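## Task

Pick up the carton marked C36 from the bench and set it down on the counter. Every other carton on the bench must be left where and how it was. The robot must not tip over or finish leaning, or the task fails. The carton must rest on the counter by itself at the end, not be held there by the robot.

## Robot and tools

Robot: TidyBot++, a wheeled base (0.54 m long, 0.50 m wide, 0.38 m tall) on four driven casters. It carries one seven-joint arm with a two-finger gripper. The shoulder sits 0.12 m ahead of the base centre and 0.68 m up. Cameras: base_camera (fixed on the base, 644x364) and wrist_camera (fisheye on the hand, 644x476, sees where the hand points). Loose objects may occasionally be nudged by something else.

Frames: the base frame has its origin on the floor below the base centre, x ahead, y to the left, z up. hand_pose is reported in it and marks the point between the finger pads; its z axis runs out along the fingers and the fingers close along its y axis. The odometry frame is the base frame as it was when the scene began. base_odometry counts wheel rotation only, so wheel slip shows up as travel and drift of a few cm and degrees builds up. Heading is positive to the left, range -3.142 to 3.142. base_tilt is in degrees, positive when leaning forward or right.

execute_actions: arguments "actions" (a list holding one action, or empty to just read state and images) and optional "cameras" (list of "base_camera", "wrist_camera" or "all"; omitted or null gives all, [] gives none). One action may contain:
- "base": exactly one relative move from where the base last reported itself: {"translate_m": d} straight ahead (+) or back, -2 to 2 m; {"strafe_m": d} sideways, left +, -2 to 2 m; {"rotate_rad": d} turn in place, counter-clockwise from above +, -6.3 to 6.3 rad. These are offsets, not positions. A move needing over 8.667 s at its top speed is rejected.
- "joints": absolute target angles by name, in radians: joint_1_rad (any angle; spins the whole arm about vertical, positive is clockwise from above, opposite to rotate_rad), joint_2_rad shoulder -2.249 to 2.249, joint_3_rad (any angle), joint_4_rad elbow -2.579 to 2.579, joint_5_rad (any angle), joint_6_rad wrist -2.099 to 2.099, joint_7_rad (any angle; hand pointing down, positive turns it counter-clockwise from above, at 1.57 the fingers open to left and right). gripper_pos 0 (open, about 85 mm gap) to 1 (closed); gap is roughly 85 x (1 - gripper_pos) mm. Unbounded joints take the shorter path, so turn in steps below half a revolution.
- "speeds": caps for this action only: translate_m and strafe_m 0.05 to 0.5 m/s, rotate_rad 0.1 to 1.57 rad/s (the maxima are defaults).
Base and arm motions start together. An unknown key or out-of-range value rejects the whole call. Any action is limited to 15 s. A joint or base left out of an action may still be pushing toward an earlier target.

Arm geometry: upper arm 0.42 m, forearm 0.31 m, hand 0.31 m to the hand point. With joint_1_rad 0, joint_3_rad 3.14 and joint_5_rad 0 (near the start) the arm moves in the base's x-z plane; tilt from vertical (forward +) is joint_2 for the upper arm, joint_2 - joint_4 for the forearm, joint_2 - joint_4 - joint_6 for the hand. Reach ahead of the shoulder is the sum of length x sin(tilt), height above it the sum of length x cos(tilt). The arm begins folded, hand down, sticking out up to 0.08 m beyond the base front. A downward hand reaches at most about 0.94 m high, only close in.

wait: {"seconds": 0 to 10}; commands nothing, returns state and images. zoom_image: {"camera", "region": [x0, y0, x1, y1]} in pixels of that camera's latest image, at most 504x504. read_manual: licence texts only. finished_scene: {"scene": 1 or 2}; ends that scene for good and reports success, then gives the next task. Replying without a tool call ends everything.

Results: base_status and joint_status describe how the last action ended. "done" = reached (for the base, wheels turned enough, even if slipping). "off_target" = stopped short and may still push. "contact_stop"/"time_out" = target dropped, holding in place. "joint command not followed" with "cause:" = arm targets withheld (e.g. self-collision) and possibly retried later; the gripper part still runs. "ARM HIT" = arm struck the base or itself. For the gripper at 1, "done" means nothing was caught, "off_target" means an object stopped the fingers. motor_effort gives percent of maximum with the action's peak in brackets. MOTOR HOT warns from 60 °C; at 75 °C an OVER-TEMPERATURE FAULT lets the arm sink and joints show "limit_stop_at_motor_heat" (resend the target). A torque fault (joints 1-4 limit 104.5 N m, 5-7 limit 51.3) freezes the arm 10 s and skips the rest of the call.

Accuracy: friction and load sag leave the hand 1-2 cm off, more when stretched or carrying. To correct, send each joint its previous command plus (desired - read). When holding something, never send a joint its current reading. Trust camera images over hand_pose.

Avoid: driving with the arm snagged on anything about 0.8 m up or higher (can topple the robot); pushing sideways on a raised hand; driving into obstacles (a blocked base shoves hard yet may say "done"); dropping, slamming or knocking over cartons; touching other bench cartons. Release the carton so it sits flat on the counter before ending the scene.

Each tool is called after "Emit:" by a JSON object that holds its "api" and its "payload", one argument or row to a line.

## Session

Emit:
{"api": "execute_actions", "payload": {
  "actions": []
}}

Scene clock: 0.00 s.
base_odometry: x=+0.000 y=+0.000 heading=+0.000 (m, m, rad; odometry frame)
base_tilt: forward=-0.4 right=-1.0 (deg)
base_status: not commanded
joint_positions: joint_1_rad=-0.033 joint_2_rad=-0.377 joint_3_rad=+3.133 joint_4_rad=-2.530 joint_5_rad=+0.003 joint_6_rad=-0.864 joint_7_rad=+1.588 gripper_pos=+0.000
joint_status: not commanded
motor_effort: joint_1_rad=-1 joint_2_rad=-1 joint_3_rad=+1 joint_4_rad=+13 joint_5_rad=+0 joint_6_rad=+0 joint_7_rad=+1 (%)
hand_pose: x=+0.2652 y=+0.0063 z=+0.5912 quat_wxyz=(+0.002, +0.998, +0.030, +0.062) (m; base frame)
pictures: base_camera, wrist_camera
Images, in order (width x height): base_camera 644x364, wrist_camera 644x476.

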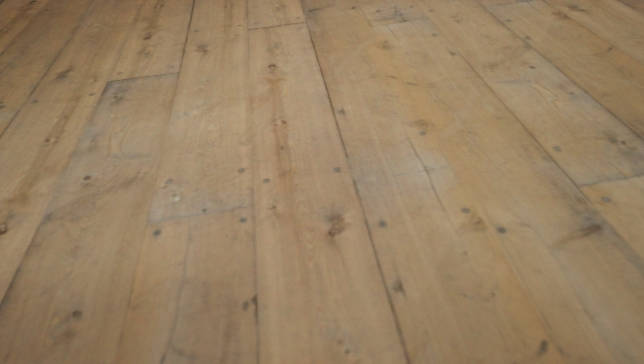

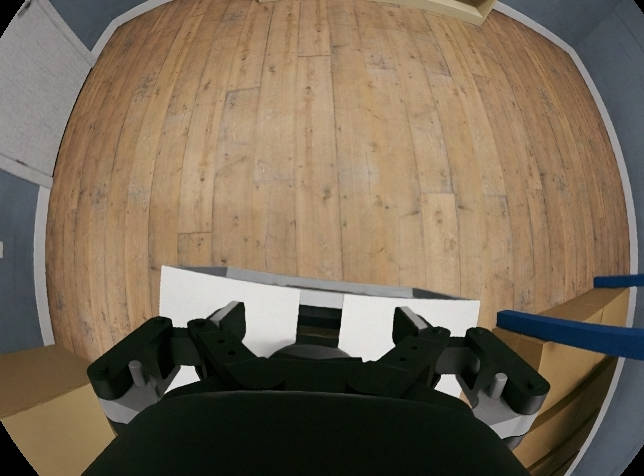

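Emit:
{"api": "execute_actions", "payload": {
  "actions": [
    {"joints":{"joint_6_rad":0.4,"joint_1_rad":0.0}}
  ],
  "cameras": ["wrist_camera"]
}}

Emit:
{"api": "execute_actions", "payload": {
  "actions": [
    {"joints":{"joint_1_rad":2.0}}
  ],
  "cameras": ["wrist_camera"]
}}

Emit:
{"api": "execute_actions", "payload": {
  "actions": [
    {"joints":{"joint_1_rad":4.2}}
  ],
  "cameras": ["wrist_camera"]
}}

Scene clock: 8.20 s.
base_odometry: x=+0.000 y=+0.000 heading=+0.000 (m, m, rad; odometry frame)
base_tilt: forward=-0.4 right=-1.0 (deg)
base_status: not commanded
joint_positions: joint_1_rad=-0.026 joint_2_rad=-0.377 joint_3_rad=+3.133 joint_4_rad=-2.530 joint_5_rad=+0.003 joint_6_rad=+0.393 joint_7_rad=+1.588 gripper_pos=+0.000
joint_status: all done
motor_effort: joint_1_rad=-1(0) joint_2_rad=-7(7) joint_3_rad=+1(0) joint_4_rad=+22(22) joint_5_rad=+0(0) joint_6_rad=+9(9) joint_7_rad=+1(0) (%)
hand_pose: x=+0.5319 y=+0.0161 z=+0.8415 quat_wxyz=(-0.004, +0.770, +0.022, +0.637) (m; base frame)
pictures: wrist_camera
Images, in order (width x height): wrist_camera 644x476.

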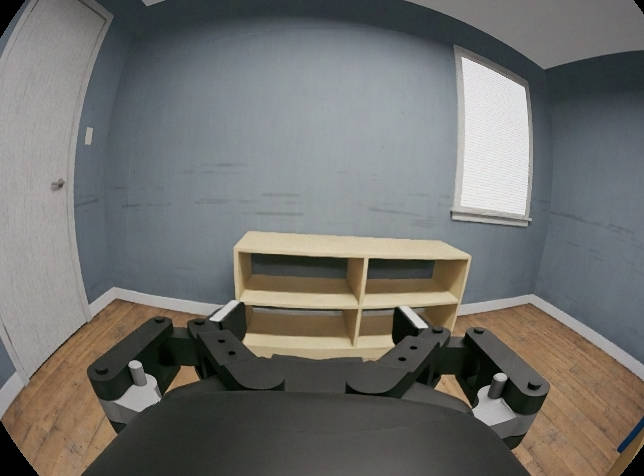

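Scene clock: 11.30 s.
base_odometry: x=+0.000 y=+0.000 heading=+0.000 (m, m, rad; odometry frame)
base_tilt: forward=-0.3 right=-1.0 (deg)
base_status: not commanded
joint_positions: joint_1_rad=+1.976 joint_2_rad=-0.377 joint_3_rad=+3.133 joint_4_rad=-2.530 joint_5_rad=+0.003 joint_6_rad=+0.393 joint_7_rad=+1.588 gripper_pos=+0.000
joint_status: all done
motor_effort: joint_1_rad=+0(1) joint_2_rad=-7(7) joint_3_rad=+1(1) joint_4_rad=+22(22) joint_5_rad=+0(0) joint_6_rad=+9(9) joint_7_rad=+0(0) (%)
hand_pose: x=-0.0390 y=-0.3819 z=+0.8415 quat_wxyz=(+0.535, +0.434, -0.637, +0.347) (m; base frame)
pictures: wrist_camera
Images, in order (width x height): wrist_camera 644x476.

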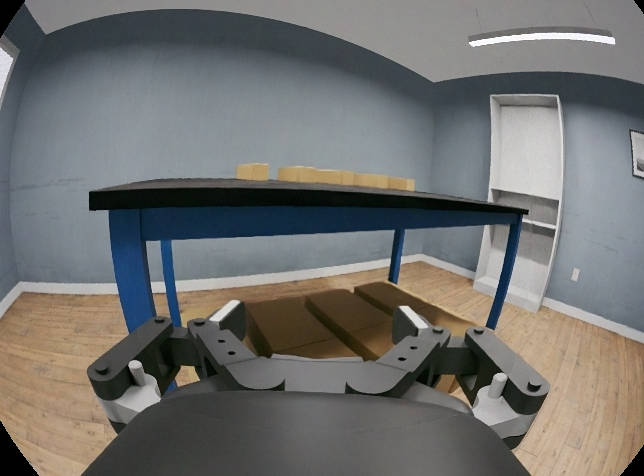

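Scene clock: 14.57 s.
base_odometry: x=+0.000 y=+0.000 heading=+0.000 (m, m, rad; odometry frame)
base_tilt: forward=-0.4 right=-1.0 (deg)
base_status: not commanded
joint_positions: joint_1_rad=+4.176 joint_2_rad=-0.377 joint_3_rad=+3.133 joint_4_rad=-2.530 joint_5_rad=+0.003 joint_6_rad=+0.393 joint_7_rad=+1.588 gripper_pos=+0.000
joint_status: all done
motor_effort: joint_1_rad=-1(0) joint_2_rad=-7(7) joint_3_rad=+1(1) joint_4_rad=+21(22) joint_5_rad=+0(0) joint_6_rad=+9(9) joint_7_rad=+0(0) (%)
hand_pose: x=-0.0968 y=+0.3525 z=+0.8415 quat_wxyz=(+0.551, -0.371, -0.676, -0.319) (m; base frame)
pictures: wrist_camera
Images, in order (width x height): wrist_camera 644x476.

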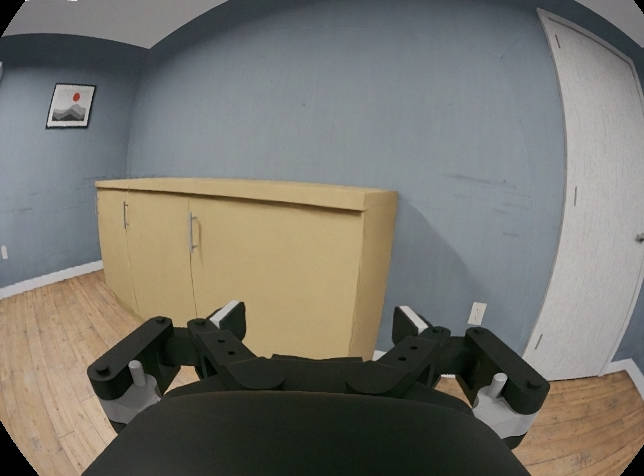

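Emit:
{"api": "execute_actions", "payload": {
  "actions": [
    {"joints":{"joint_1_rad":2.3,"joint_2_rad":-0.2,"joint_4_rad":-1.3,"joint_6_rad":-0.8}}
  ],
  "cameras": ["wrist_camera"]
}}

Scene clock: 23.53 s.
base_odometry: x=+0.000 y=+0.000 heading=+0.000 (m, m, rad; odometry frame)
base_tilt: forward=-0.4 right=-1.0 (deg)
base_status: not commanded
joint_positions: joint_1_rad=+2.323 joint_2_rad=-0.229 joint_3_rad=+3.133 joint_4_rad=-1.325 joint_5_rad=+0.003 joint_6_rad=-0.770 joint_7_rad=+1.588 gripper_pos=+0.000
joint_status: all done
motor_effort: joint_1_rad=-1(0) joint_2_rad=-13(13) joint_3_rad=+1(1) joint_4_rad=+22(25) joint_5_rad=+0(0) joint_6_rad=+9(10) joint_7_rad=+1(1) (%)
hand_pose: x=-0.2063 y=-0.3558 z=+1.1445 quat_wxyz=(+0.548, +0.330, -0.733, +0.232) (m; base frame)
pictures: wrist_camera
Images, in order (width x height): wrist_camera 644x476.

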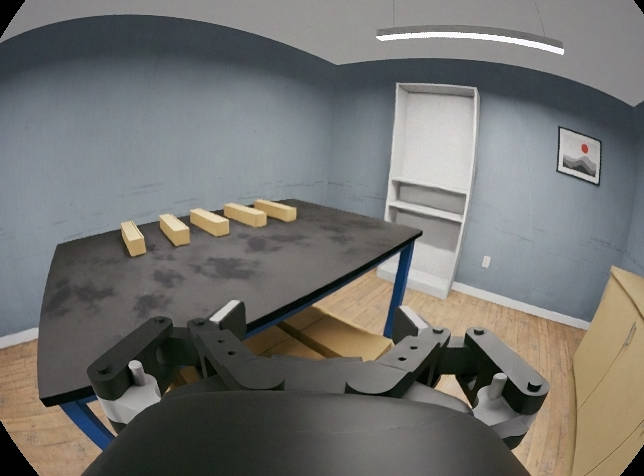

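Emit:
{"api": "zoom_image", "payload": {
  "camera": "wrist_camera",
  "region": [100, 180, 320, 270]
}}

Region (100, 180, 320, 270) of wrist_camera's 644x476 image, scaled by 2.291; it fills the top 206 rows of this view, and the rest is white.

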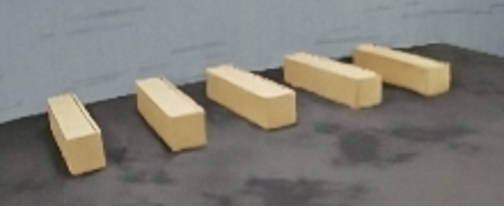

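Emit:
{"api": "execute_actions", "payload": {
  "actions": [
    {"base":{"rotate_rad":-1.571},"joints":{"joint_1_rad":0.75,"joint_2_rad":-0.1,"joint_4_rad":-1.0,"joint_6_rad":-1.2}}
  ],
  "cameras": []
}}

Emit:
{"api": "execute_actions", "payload": {
  "actions": [
    {"base":{"strafe_m":-0.4},"joints":{"joint_1_rad":0.0}}
  ]
}}

Scene clock: 44.83 s.
base_odometry: x=+0.000 y=+0.000 heading=-1.570 (m, m, rad; odometry frame)
base_tilt: forward=-0.4 right=-1.0 (deg)
base_status: done
joint_positions: joint_1_rad=+0.772 joint_2_rad=-0.128 joint_3_rad=+3.133 joint_4_rad=-1.027 joint_5_rad=+0.003 joint_6_rad=-1.170 joint_7_rad=+1.588 gripper_pos=+0.000
joint_status: all done
motor_effort: joint_1_rad=+0(1) joint_2_rad=-14(15) joint_3_rad=+0(1) joint_4_rad=+20(22) joint_5_rad=+0(1) joint_6_rad=+8(9) joint_7_rad=+0(0) (%)
hand_pose: x=+0.4558 y=-0.3215 z=+1.1462 quat_wxyz=(+0.197, +0.800, -0.314, +0.472) (m; base frame)
pictures: none
No camera images: the call's "cameras" was empty. Leave "cameras" out to get every camera's image.

Scene clock: 47.00 s.
base_odometry: x=-0.400 y=+0.000 heading=-1.571 (m, m, rad; odometry frame)
base_tilt: forward=-0.4 right=-1.0 (deg)
base_status: done
joint_positions: joint_1_rad=+0.025 joint_2_rad=-0.120 joint_3_rad=+3.133 joint_4_rad=-1.026 joint_5_rad=+0.003 joint_6_rad=-1.171 joint_7_rad=+1.588 gripper_pos=+0.000
joint_status: all done
motor_effort: joint_1_rad=-1(2) joint_2_rad=-15(16) joint_3_rad=+0(2) joint_4_rad=+20(20) joint_5_rad=+0(1) joint_6_rad=+8(9) joint_7_rad=+1(0) (%)
hand_pose: x=+0.5883 y=-0.0068 z=+1.1425 quat_wxyz=(+0.011, +0.862, +0.000, +0.507) (m; base frame)
pictures: base_camera, wrist_camera
Images, in order (width x height): base_camera 644x364, wrist_camera 644x476.

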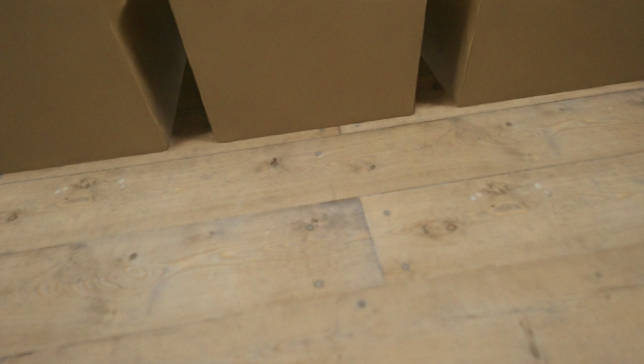

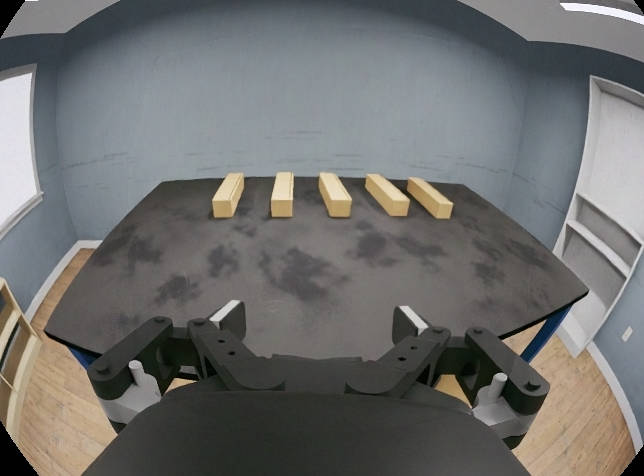

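Emit:
{"api": "zoom_image", "payload": {
  "camera": "wrist_camera",
  "region": [200, 160, 470, 230]
}}

Region (200, 160, 470, 230) of wrist_camera's 644x476 image, scaled by 1.867; it fills the top 131 rows of this view, and the rest is white.

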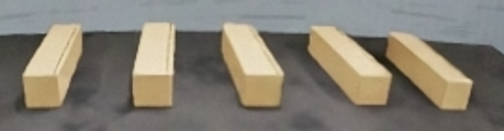

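Emit:
{"api": "execute_actions", "payload": {
  "actions": [
    {"base":{"strafe_m":1.15}}
  ],
  "cameras": ["wrist_camera"]
}}

Emit:
{"api": "execute_actions", "payload": {
  "actions": [
    {"base":{"translate_m":1.2},"joints":{"joint_1_rad":1.5}}
  ]
}}

Scene clock: 57.83 s.
base_odometry: x=+0.750 y=+0.000 heading=-1.571 (m, m, rad; odometry frame)
base_tilt: forward=-0.3 right=-1.0 (deg)
base_status: done
joint_positions: joint_1_rad=+0.020 joint_2_rad=-0.116 joint_3_rad=+3.133 joint_4_rad=-1.023 joint_5_rad=+0.003 joint_6_rad=-1.173 joint_7_rad=+1.588 gripper_pos=+0.000
joint_status: not commanded
motor_effort: joint_1_rad=+0(2) joint_2_rad=-15(19) joint_3_rad=+1(3) joint_4_rad=+20(21) joint_5_rad=+0(1) joint_6_rad=+8(8) joint_7_rad=+1(0) (%)
hand_pose: x=+0.5894 y=-0.0044 z=+1.1418 quat_wxyz=(+0.009, +0.862, +0.003, +0.506) (m; base frame)
pictures: wrist_camera
Images, in order (width x height): wrist_camera 644x476.

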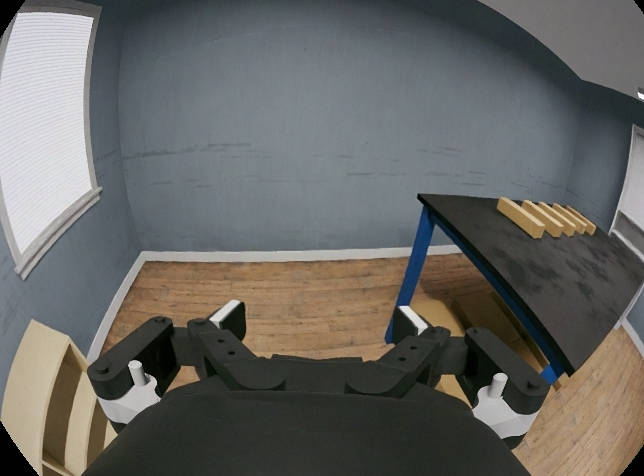

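Scene clock: 61.60 s.
base_odometry: x=+0.750 y=-1.201 heading=-1.571 (m, m, rad; odometry frame)
base_tilt: forward=-0.4 right=-1.0 (deg)
base_status: done
joint_positions: joint_1_rad=+1.478 joint_2_rad=-0.113 joint_3_rad=+3.133 joint_4_rad=-1.022 joint_5_rad=+0.003 joint_6_rad=-1.174 joint_7_rad=+1.588 gripper_pos=+0.000
joint_status: all done
motor_effort: joint_1_rad=+0(1) joint_2_rad=-15(17) joint_3_rad=+0(2) joint_4_rad=+20(21) joint_5_rad=+0(1) joint_6_rad=+8(9) joint_7_rad=+0(0) (%)
hand_pose: x=+0.1677 y=-0.4694 z=+1.1404 quat_wxyz=(+0.343, +0.646, -0.573, +0.370) (m; base frame)
pictures: base_camera, wrist_camera
Images, in order (width x height): base_camera 644x364, wrist_camera 644x476.

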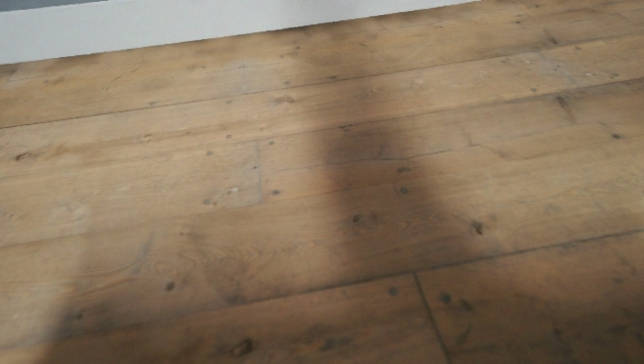

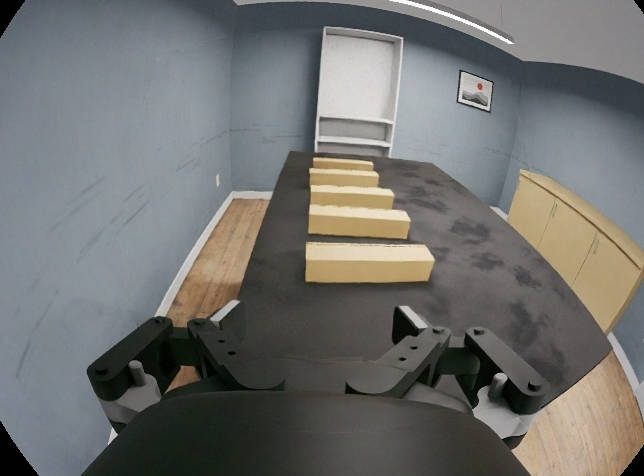

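Emit:
{"api": "execute_actions", "payload": {
  "actions": [
    {"base":{"translate_m":0.6},"joints":{"joint_1_rad":1.75}}
  ]
}}

Scene clock: 70.10 s.
base_odometry: x=+0.751 y=-1.801 heading=-1.571 (m, m, rad; odometry frame)
base_tilt: forward=-0.3 right=-1.1 (deg)
base_status: done
joint_positions: joint_1_rad=+1.731 joint_2_rad=-0.113 joint_3_rad=+3.133 joint_4_rad=-1.022 joint_5_rad=+0.003 joint_6_rad=-1.174 joint_7_rad=+1.588 gripper_pos=+0.000
joint_status: all done
motor_effort: joint_1_rad=+0(3) joint_2_rad=-15(16) joint_3_rad=+0(2) joint_4_rad=+20(21) joint_5_rad=+0(1) joint_6_rad=+8(8) joint_7_rad=+0(0) (%)
hand_pose: x=+0.0485 y=-0.4667 z=+1.1404 quat_wxyz=(+0.387, +0.568, -0.650, +0.324) (m; base frame)
pictures: base_camera, wrist_camera
Images, in order (width x height): base_camera 644x364, wrist_camera 644x476.

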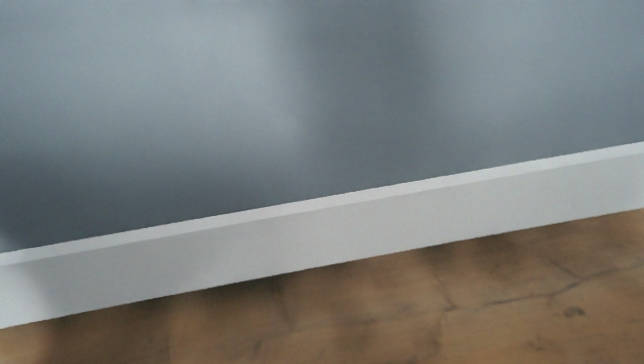

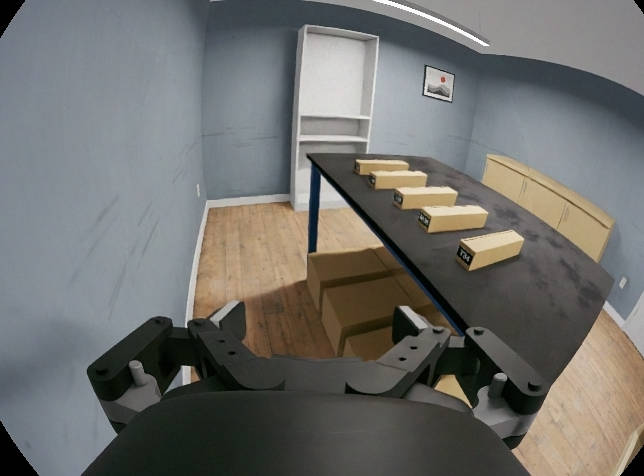

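Emit:
{"api": "zoom_image", "payload": {
  "camera": "wrist_camera",
  "region": [340, 150, 540, 280]
}}

Region (340, 150, 540, 280) of wrist_camera's 644x476 image, scaled by 2.520; it fills the top 328 rows of this view, and the rest is white.

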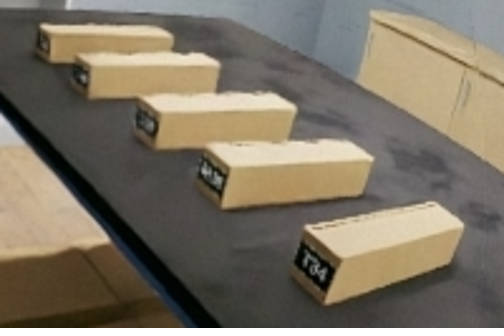

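Emit:
{"api": "execute_actions", "payload": {
  "actions": [
    {"base":{"rotate_rad":-1.37},"joints":{"joint_1_rad":0.0},"speeds":{"rotate_rad":0.9}}
  ]
}}

Scene clock: 86.13 s.
base_odometry: x=+0.750 y=-1.801 heading=-2.940 (m, m, rad; odometry frame)
base_tilt: forward=-0.3 right=-1.1 (deg)
base_status: done
joint_positions: joint_1_rad=+0.023 joint_2_rad=-0.113 joint_3_rad=+3.133 joint_4_rad=-1.022 joint_5_rad=+0.003 joint_6_rad=-1.174 joint_7_rad=+1.588 gripper_pos=+0.000
joint_status: all done
motor_effort: joint_1_rad=+0(1) joint_2_rad=-15(16) joint_3_rad=+0(1) joint_4_rad=+20(21) joint_5_rad=+0(1) joint_6_rad=+8(8) joint_7_rad=+1(0) (%)
hand_pose: x=+0.5909 y=-0.0059 z=+1.1405 quat_wxyz=(+0.010, +0.863, +0.001, +0.505) (m; base frame)
pictures: base_camera, wrist_camera
Images, in order (width x height): base_camera 644x364, wrist_camera 644x476.

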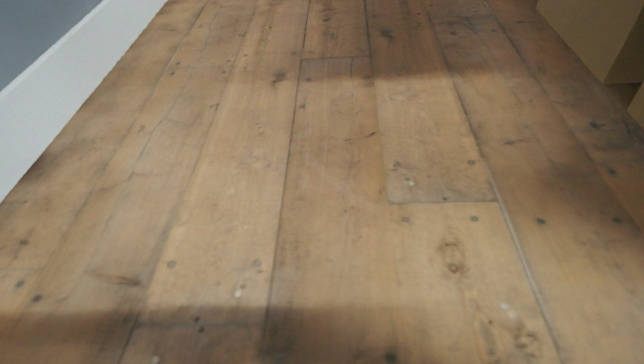

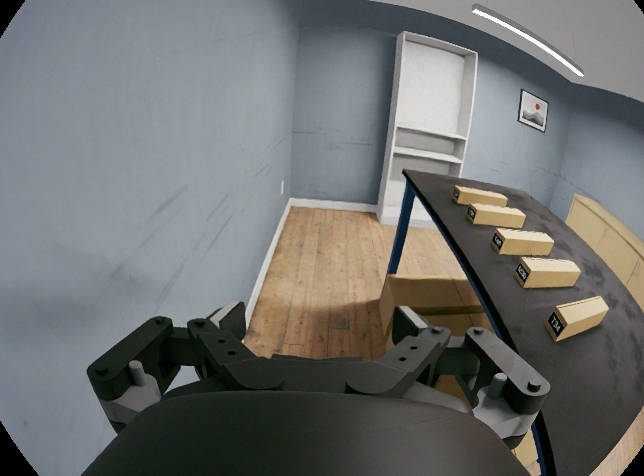

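Emit:
{"api": "execute_actions", "payload": {
  "actions": [
    {"base":{"translate_m":0.8},"joints":{"joint_1_rad":0.9}}
  ]
}}

Scene clock: 92.40 s.
base_odometry: x=-0.034 y=-1.960 heading=-2.940 (m, m, rad; odometry frame)
base_tilt: forward=-0.4 right=-1.1 (deg)
base_status: done
joint_positions: joint_1_rad=+0.875 joint_2_rad=-0.111 joint_3_rad=+3.133 joint_4_rad=-1.021 joint_5_rad=+0.003 joint_6_rad=-1.175 joint_7_rad=+1.588 gripper_pos=+0.000
joint_status: all done
motor_effort: joint_1_rad=+0(0) joint_2_rad=-16(18) joint_3_rad=+0(2) joint_4_rad=+20(21) joint_5_rad=+0(1) joint_6_rad=+8(8) joint_7_rad=+1(1) (%)
hand_pose: x=+0.4256 y=-0.3598 z=+1.1398 quat_wxyz=(+0.217, +0.787, -0.356, +0.455) (m; base frame)
pictures: base_camera, wrist_camera
Images, in order (width x height): base_camera 644x364, wrist_camera 644x476.

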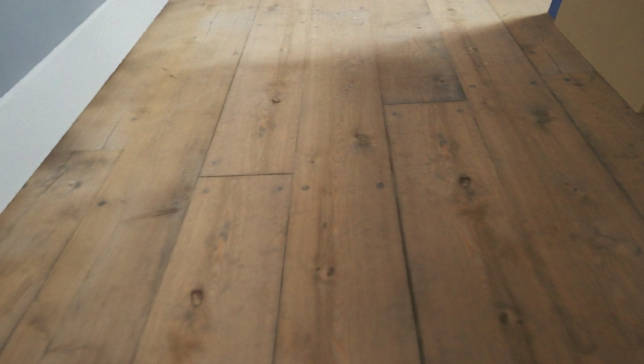

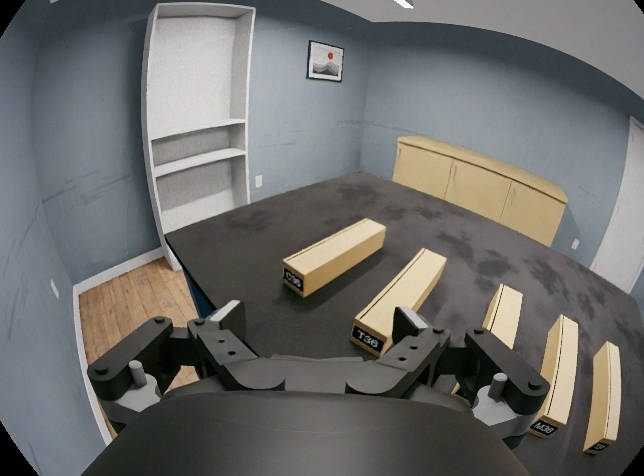

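Emit:
{"api": "zoom_image", "payload": {
  "camera": "wrist_camera",
  "region": [260, 200, 460, 360]
}}

Region (260, 200, 460, 360) of wrist_camera's 644x476 image, scaled by 2.520; it fills the top 403 rows of this view, and the rest is white.

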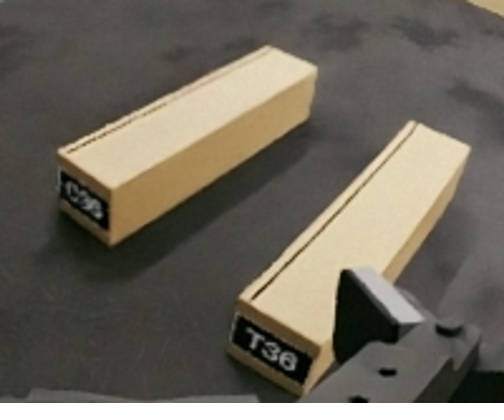

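Emit:
{"api": "execute_actions", "payload": {
  "actions": [
    {"base":{"translate_m":0.54},"joints":{"joint_1_rad":1.59,"joint_6_rad":-1.25,"joint_7_rad":1.57}}
  ]
}}

Emit:
{"api": "execute_actions", "payload": {
  "actions": [
    {"base":{"strafe_m":-0.1}}
  ]
}}

Scene clock: 122.53 s.
base_odometry: x=-0.563 y=-2.068 heading=-2.941 (m, m, rad; odometry frame)
base_tilt: forward=-0.4 right=-1.0 (deg)
base_status: done
joint_positions: joint_1_rad=+1.565 joint_2_rad=-0.111 joint_3_rad=+3.133 joint_4_rad=-1.021 joint_5_rad=+0.003 joint_6_rad=-1.220 joint_7_rad=+1.588 gripper_pos=+0.000
joint_status: all done
motor_effort: joint_1_rad=+0(2) joint_2_rad=-15(16) joint_3_rad=+0(2) joint_4_rad=+19(21) joint_5_rad=+0(1) joint_6_rad=+8(8) joint_7_rad=+1(1) (%)
hand_pose: x=+0.1262 y=-0.4655 z=+1.1278 quat_wxyz=(+0.345, +0.628, -0.609, +0.341) (m; base frame)
pictures: base_camera, wrist_camera
Images, in order (width x height): base_camera 644x364, wrist_camera 644x476.

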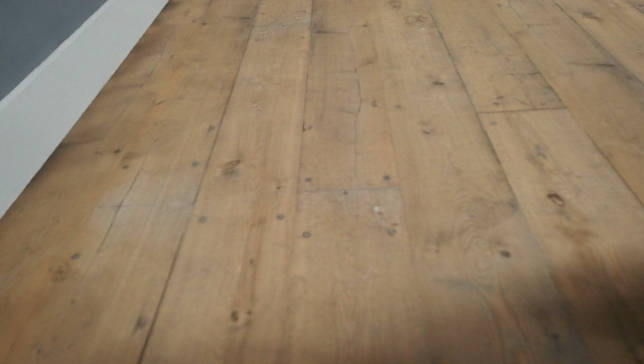

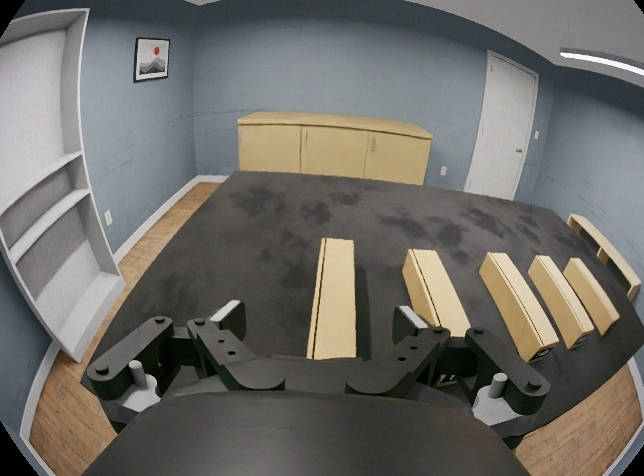

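Scene clock: 123.80 s.
base_odometry: x=-0.583 y=-1.970 heading=-2.941 (m, m, rad; odometry frame)
base_tilt: forward=-0.4 right=-1.0 (deg)
base_status: done
joint_positions: joint_1_rad=+1.566 joint_2_rad=-0.099 joint_3_rad=+3.133 joint_4_rad=-1.020 joint_5_rad=+0.003 joint_6_rad=-1.222 joint_7_rad=+1.588 gripper_pos=+0.000
joint_status: not commanded
motor_effort: joint_1_rad=+0(1) joint_2_rad=-17(20) joint_3_rad=+1(1) joint_4_rad=+20(21) joint_5_rad=+0(0) joint_6_rad=+8(9) joint_7_rad=+0(1) (%)
hand_pose: x=+0.1259 y=-0.4704 z=+1.1219 quat_wxyz=(+0.340, +0.630, -0.611, +0.336) (m; base frame)
pictures: base_camera, wrist_camera
Images, in order (width x height): base_camera 644x364, wrist_camera 644x476.

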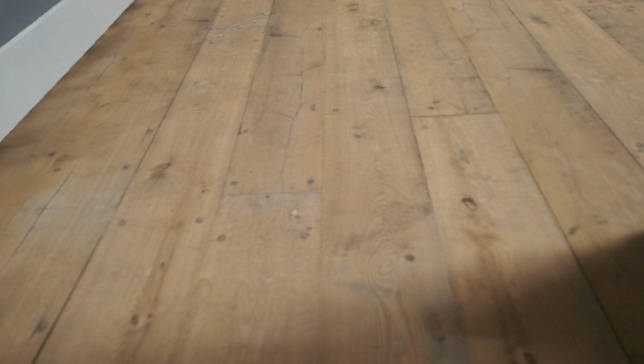

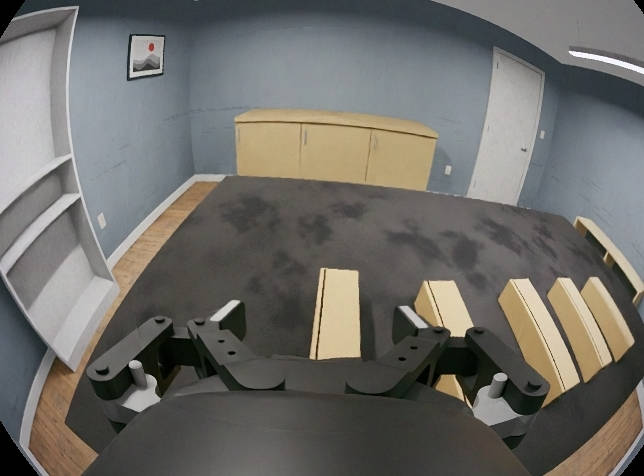

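Emit:
{"api": "execute_actions", "payload": {
  "actions": [
    {"joints":{"joint_1_rad":1.615,"joint_2_rad":0.15,"joint_4_rad":-0.80,"joint_6_rad":-1.55}}
  ],
  "cameras": ["wrist_camera"]
}}

Scene clock: 136.83 s.
base_odometry: x=-0.583 y=-1.970 heading=-2.941 (m, m, rad; odometry frame)
base_tilt: forward=-0.3 right=-1.1 (deg)
base_status: not commanded
joint_positions: joint_1_rad=+1.589 joint_2_rad=+0.148 joint_3_rad=+3.133 joint_4_rad=-0.827 joint_5_rad=+0.003 joint_6_rad=-1.522 joint_7_rad=+1.588 gripper_pos=+0.000
joint_status: all done
motor_effort: joint_1_rad=+0(0) joint_2_rad=-25(28) joint_3_rad=+0(0) joint_4_rad=+19(20) joint_5_rad=+0(0) joint_6_rad=+6(8) joint_7_rad=+1(0) (%)
hand_pose: x=+0.1140 y=-0.5091 z=+1.0260 quat_wxyz=(+0.228, +0.673, -0.669, +0.221) (m; base frame)
pictures: wrist_camera
Images, in order (width x height): wrist_camera 644x476.

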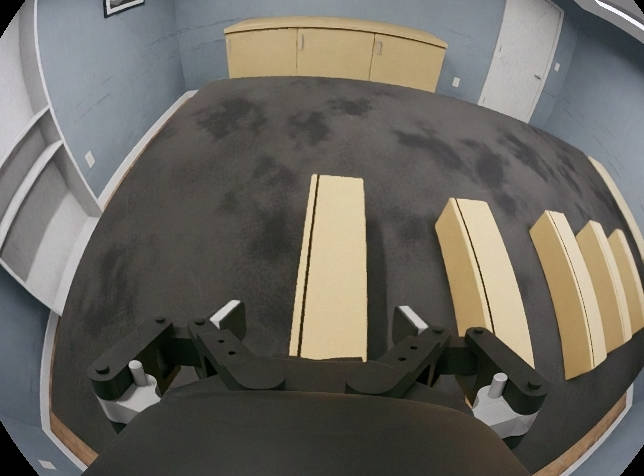

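Emit:
{"api": "execute_actions", "payload": {
  "actions": [
    {"joints":{"joint_1_rad":1.63,"joint_2_rad":0.07,"joint_4_rad":-1.18,"joint_6_rad":-1.26}}
  ],
  "cameras": ["wrist_camera"]
}}

Scene clock: 144.13 s.
base_odometry: x=-0.583 y=-1.970 heading=-2.941 (m, m, rad; odometry frame)
base_tilt: forward=-0.4 right=-1.0 (deg)
base_status: not commanded
joint_positions: joint_1_rad=+1.603 joint_2_rad=+0.097 joint_3_rad=+3.133 joint_4_rad=-1.157 joint_5_rad=+0.003 joint_6_rad=-1.290 joint_7_rad=+1.588 gripper_pos=+0.000
joint_status: all done
motor_effort: joint_1_rad=+0(0) joint_2_rad=-25(26) joint_3_rad=+0(0) joint_4_rad=+21(21) joint_5_rad=+0(0) joint_6_rad=+6(6) joint_7_rad=+0(1) (%)
hand_pose: x=+0.1068 y=-0.5144 z=+0.9410 quat_wxyz=(+0.213, +0.673, -0.678, +0.203) (m; base frame)
pictures: wrist_camera
Images, in order (width x height): wrist_camera 644x476.

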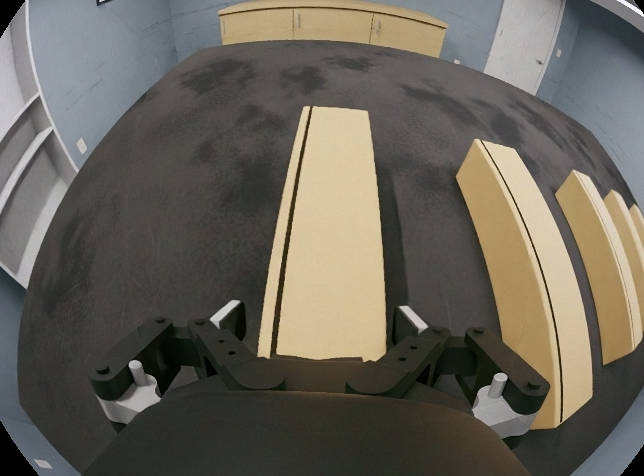

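Emit:
{"api": "execute_actions", "payload": {
  "actions": [
    {"base":{"strafe_m":-0.06},"speeds":{"strafe_m":0.08}}
  ],
  "cameras": ["wrist_camera"]
}}

Scene clock: 158.50 s.
base_odometry: x=-0.595 y=-1.913 heading=-2.940 (m, m, rad; odometry frame)
base_tilt: forward=-0.4 right=-1.0 (deg)
base_status: strafe_m time_out (by the wheels' count: -0.058 of -0.060)
joint_positions: joint_1_rad=+1.606 joint_2_rad=+0.086 joint_3_rad=+3.133 joint_4_rad=-1.159 joint_5_rad=+0.003 joint_6_rad=-1.287 joint_7_rad=+1.588 gripper_pos=+0.000
joint_status: not commanded
motor_effort: joint_1_rad=-1(2) joint_2_rad=-25(31) joint_3_rad=+0(1) joint_4_rad=+21(23) joint_5_rad=+0(1) joint_6_rad=+6(6) joint_7_rad=+0(0) (%)
hand_pose: x=+0.1057 y=-0.5119 z=+0.9466 quat_wxyz=(+0.218, +0.671, -0.678, +0.207) (m; base frame)
pictures: wrist_camera
Images, in order (width x height): wrist_camera 644x476.

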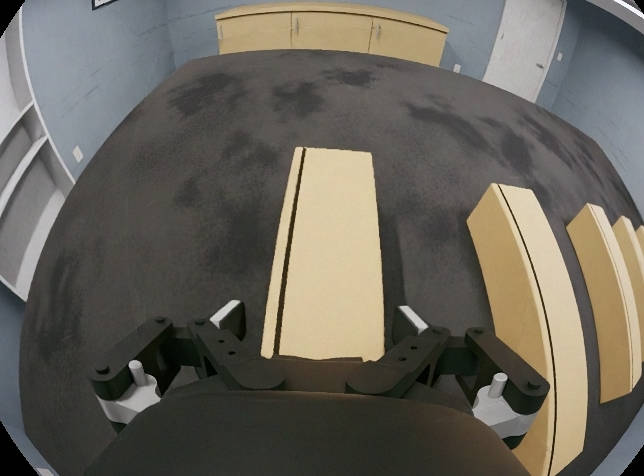

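Emit:
{"api": "execute_actions", "payload": {
  "actions": [
    {"joints":{"gripper_pos":1.0}}
  ],
  "cameras": ["wrist_camera"]
}}

Emit:
{"api": "execute_actions", "payload": {
  "actions": [
    {"joints":{"joint_2_rad":-0.02,"joint_4_rad":-1.05}}
  ]
}}

Scene clock: 169.17 s.
base_odometry: x=-0.595 y=-1.913 heading=-2.940 (m, m, rad; odometry frame)
base_tilt: forward=-0.4 right=-1.0 (deg)
base_status: not commanded
joint_positions: joint_1_rad=+1.606 joint_2_rad=+0.084 joint_3_rad=+3.133 joint_4_rad=-1.160 joint_5_rad=+0.003 joint_6_rad=-1.285 joint_7_rad=+1.588 gripper_pos=+0.352
joint_status: gripper_pos off_target (ended at +0.352, target +1.000)
motor_effort: joint_1_rad=+0(0) joint_2_rad=-24(25) joint_3_rad=+0(0) joint_4_rad=+22(22) joint_5_rad=+0(0) joint_6_rad=+6(6) joint_7_rad=+0(1) (%)
hand_pose: x=+0.1057 y=-0.5115 z=+0.9474 quat_wxyz=(+0.219, +0.671, -0.677, +0.208) (m; base frame)
pictures: wrist_camera
Images, in order (width x height): wrist_camera 644x476.

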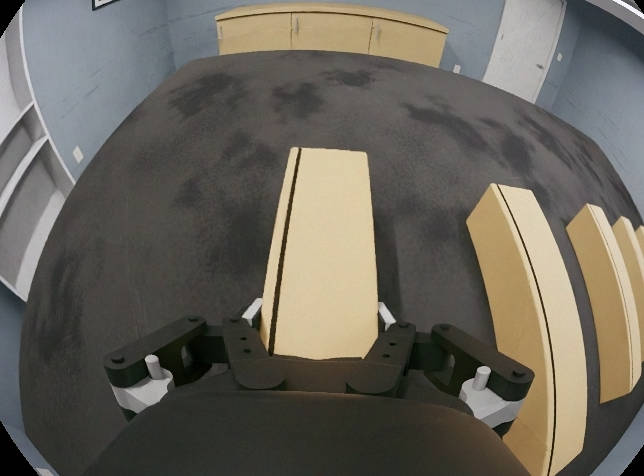

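Scene clock: 170.30 s.
base_odometry: x=-0.595 y=-1.913 heading=-2.940 (m, m, rad; odometry frame)
base_tilt: forward=-0.4 right=-1.1 (deg)
base_status: not commanded
joint_positions: joint_1_rad=+1.606 joint_2_rad=-0.011 joint_3_rad=+3.133 joint_4_rad=-1.069 joint_5_rad=+0.003 joint_6_rad=-1.285 joint_7_rad=+1.588 gripper_pos=+0.352
joint_status: all done
motor_effort: joint_1_rad=+0(0) joint_2_rad=-19(28) joint_3_rad=+0(0) joint_4_rad=+21(23) joint_5_rad=+0(0) joint_6_rad=+7(7) joint_7_rad=+1(1) (%)
hand_pose: x=+0.1064 y=-0.4920 z=+1.0396 quat_wxyz=(+0.282, +0.648, -0.655, +0.268) (m; base frame)
pictures: base_camera, wrist_camera
Images, in order (width x height): base_camera 644x364, wrist_camera 644x476.

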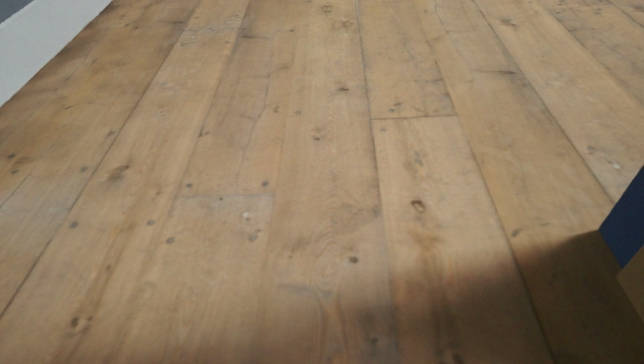

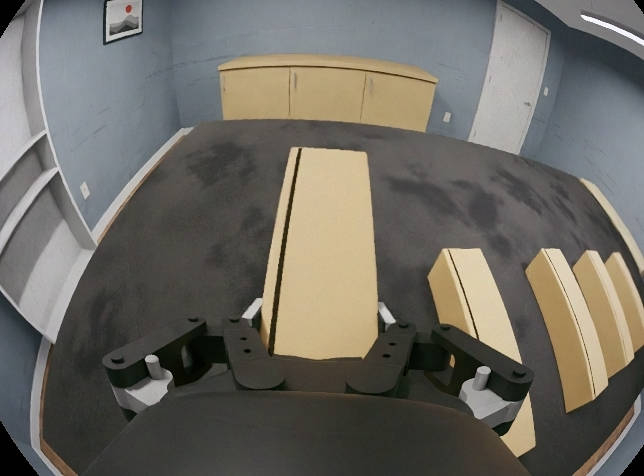

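Emit:
{"api": "execute_actions", "payload": {
  "actions": [
    {"base":{"strafe_m":0.14},"joints":{"joint_2_rad":-0.2,"joint_4_rad":-1.0,"joint_6_rad":-1.15}}
  ],
  "cameras": []
}}

Emit:
{"api": "execute_actions", "payload": {
  "actions": [
    {"base":{"translate_m":0.55}}
  ]
}}

Scene clock: 180.03 s.
base_odometry: x=-0.567 y=-2.050 heading=-2.939 (m, m, rad; odometry frame)
base_tilt: forward=-0.3 right=-1.0 (deg)
base_status: done
joint_positions: joint_1_rad=+1.606 joint_2_rad=-0.209 joint_3_rad=+3.133 joint_4_rad=-1.012 joint_5_rad=+0.003 joint_6_rad=-1.181 joint_7_rad=+1.588 gripper_pos=+0.352
joint_status: all done
motor_effort: joint_1_rad=+0(1) joint_2_rad=-10(26) joint_3_rad=+1(1) joint_4_rad=+19(23) joint_5_rad=+0(1) joint_6_rad=+9(10) joint_7_rad=+1(1) (%)
hand_pose: x=+0.1088 y=-0.4237 z=+1.1869 quat_wxyz=(+0.397, +0.589, -0.595, +0.377) (m; base frame)
pictures: none
No camera images: the call's "cameras" was empty. Leave "cameras" out to get every camera's image.

Scene clock: 182.50 s.
base_odometry: x=-1.106 y=-2.161 heading=-2.939 (m, m, rad; odometry frame)
base_tilt: forward=-0.4 right=-1.0 (deg)
base_status: done
joint_positions: joint_1_rad=+1.608 joint_2_rad=-0.209 joint_3_rad=+3.133 joint_4_rad=-1.012 joint_5_rad=+0.003 joint_6_rad=-1.180 joint_7_rad=+1.588 gripper_pos=+0.352
joint_status: not commanded
motor_effort: joint_1_rad=+0(1) joint_2_rad=-11(12) joint_3_rad=+0(3) joint_4_rad=+19(20) joint_5_rad=+0(1) joint_6_rad=+9(9) joint_7_rad=+1(1) (%)
hand_pose: x=+0.1080 y=-0.4238 z=+1.1872 quat_wxyz=(+0.398, +0.588, -0.595, +0.376) (m; base frame)
pictures: base_camera, wrist_camera
Images, in order (width x height): base_camera 644x364, wrist_camera 644x476.

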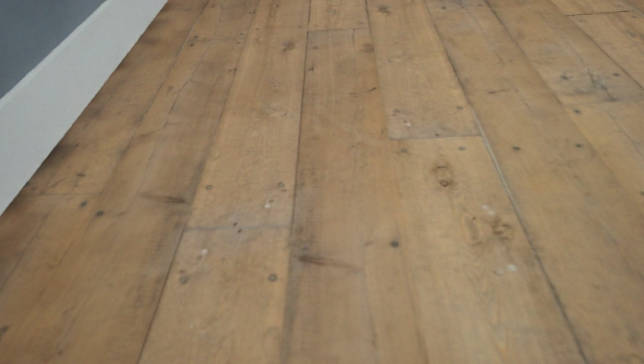

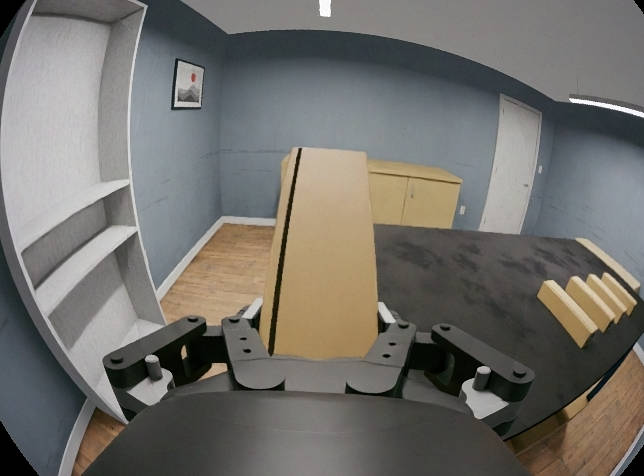

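Emit:
{"api": "execute_actions", "payload": {
  "actions": [
    {"base":{"translate_m":0.35}}
  ]
}}

Scene clock: 188.90 s.
base_odometry: x=-1.449 y=-2.231 heading=-2.939 (m, m, rad; odometry frame)
base_tilt: forward=-0.4 right=-1.0 (deg)
base_status: done
joint_positions: joint_1_rad=+1.609 joint_2_rad=-0.209 joint_3_rad=+3.133 joint_4_rad=-1.012 joint_5_rad=+0.003 joint_6_rad=-1.180 joint_7_rad=+1.588 gripper_pos=+0.352
joint_status: not commanded
motor_effort: joint_1_rad=+0(1) joint_2_rad=-11(12) joint_3_rad=+1(3) joint_4_rad=+20(20) joint_5_rad=+0(1) joint_6_rad=+9(9) joint_7_rad=+0(0) (%)
hand_pose: x=+0.1076 y=-0.4238 z=+1.1872 quat_wxyz=(+0.398, +0.588, -0.595, +0.376) (m; base frame)
pictures: base_camera, wrist_camera
Images, in order (width x height): base_camera 644x364, wrist_camera 644x476.

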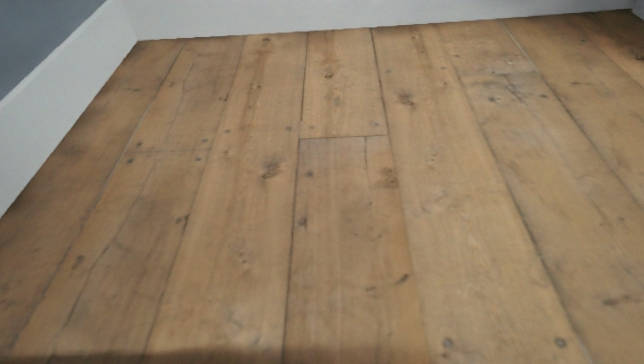

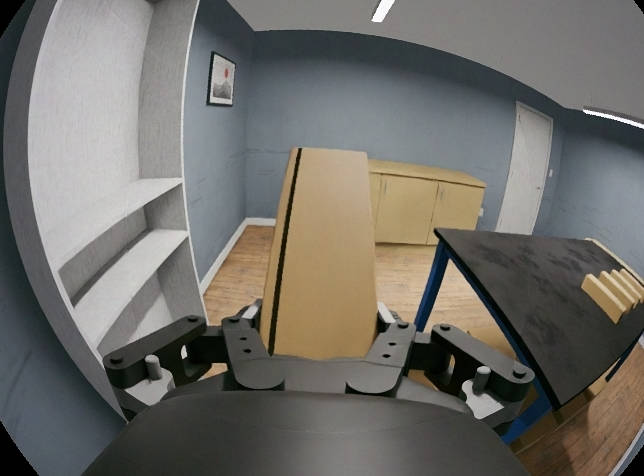

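Emit:
{"api": "execute_actions", "payload": {
  "actions": [
    {"base":{"strafe_m":-0.6}}
  ]
}}

Scene clock: 196.47 s.
base_odometry: x=-1.570 y=-1.644 heading=-2.938 (m, m, rad; odometry frame)
base_tilt: forward=-0.3 right=-1.1 (deg)
base_status: done
joint_positions: joint_1_rad=+1.609 joint_2_rad=-0.205 joint_3_rad=+3.133 joint_4_rad=-1.012 joint_5_rad=+0.003 joint_6_rad=-1.177 joint_7_rad=+1.588 gripper_pos=+0.352
joint_status: not commanded
motor_effort: joint_1_rad=-1(0) joint_2_rad=-11(14) joint_3_rad=+0(1) joint_4_rad=+20(20) joint_5_rad=+0(0) joint_6_rad=+9(9) joint_7_rad=+0(1) (%)
hand_pose: x=+0.1075 y=-0.4265 z=+1.1860 quat_wxyz=(+0.397, +0.588, -0.596, +0.376) (m; base frame)
pictures: base_camera, wrist_camera
Images, in order (width x height): base_camera 644x364, wrist_camera 644x476.

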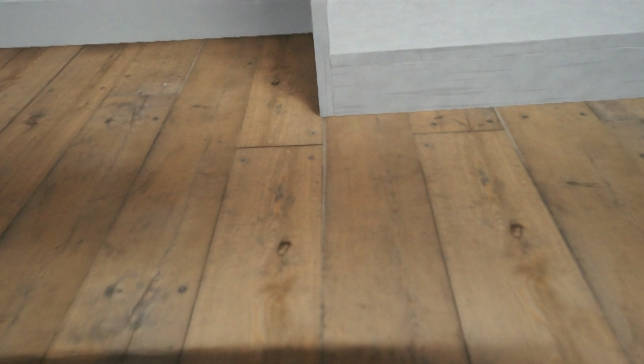

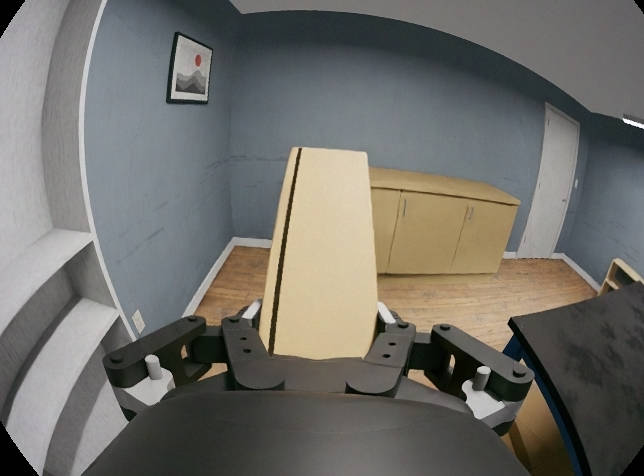

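Emit:
{"api": "execute_actions", "payload": {
  "actions": [
    {"base":{"translate_m":0.1}}
  ],
  "cameras": []
}}

Emit:
{"api": "execute_actions", "payload": {
  "actions": [
    {"base":{"strafe_m":-0.9},"joints":{"joint_6_rad":-1.4}}
  ]
}}

Scene clock: 201.77 s.
base_odometry: x=-1.668 y=-1.664 heading=-2.938 (m, m, rad; odometry frame)
base_tilt: forward=-0.3 right=-1.0 (deg)
base_status: done
joint_positions: joint_1_rad=+1.610 joint_2_rad=-0.205 joint_3_rad=+3.133 joint_4_rad=-1.012 joint_5_rad=+0.003 joint_6_rad=-1.177 joint_7_rad=+1.588 gripper_pos=+0.352
joint_status: not commanded
motor_effort: joint_1_rad=-1(2) joint_2_rad=-11(12) joint_3_rad=+0(2) joint_4_rad=+19(20) joint_5_rad=+0(1) joint_6_rad=+9(9) joint_7_rad=+1(0) (%)
hand_pose: x=+0.1072 y=-0.4265 z=+1.1860 quat_wxyz=(+0.398, +0.588, -0.596, +0.376) (m; base frame)
pictures: none
No camera images: the call's "cameras" was empty. Leave "cameras" out to get every camera's image.

Scene clock: 204.93 s.
base_odometry: x=-1.851 y=-0.782 heading=-2.938 (m, m, rad; odometry frame)
base_tilt: forward=-0.3 right=-1.0 (deg)
base_status: done
joint_positions: joint_1_rad=+1.610 joint_2_rad=-0.202 joint_3_rad=+3.133 joint_4_rad=-1.011 joint_5_rad=+0.003 joint_6_rad=-1.396 joint_7_rad=+1.588 gripper_pos=+0.352
joint_status: all done
motor_effort: joint_1_rad=-1(0) joint_2_rad=-11(14) joint_3_rad=+0(2) joint_4_rad=+19(21) joint_5_rad=+0(1) joint_6_rad=+8(11) joint_7_rad=+0(0) (%)
hand_pose: x=+0.1080 y=-0.3938 z=+1.1263 quat_wxyz=(+0.328, +0.627, -0.635, +0.310) (m; base frame)
pictures: base_camera, wrist_camera
Images, in order (width x height): base_camera 644x364, wrist_camera 644x476.

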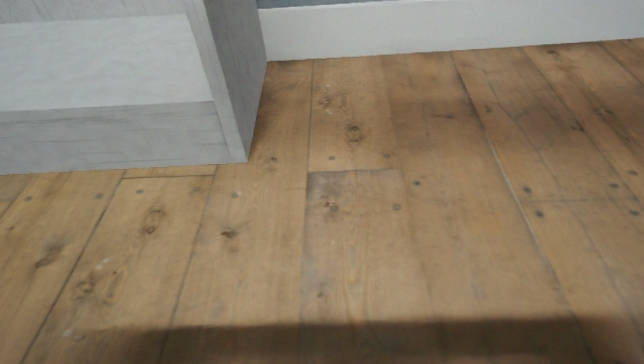

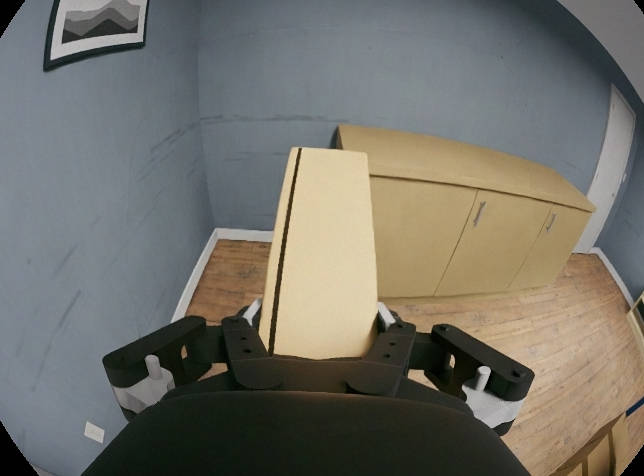

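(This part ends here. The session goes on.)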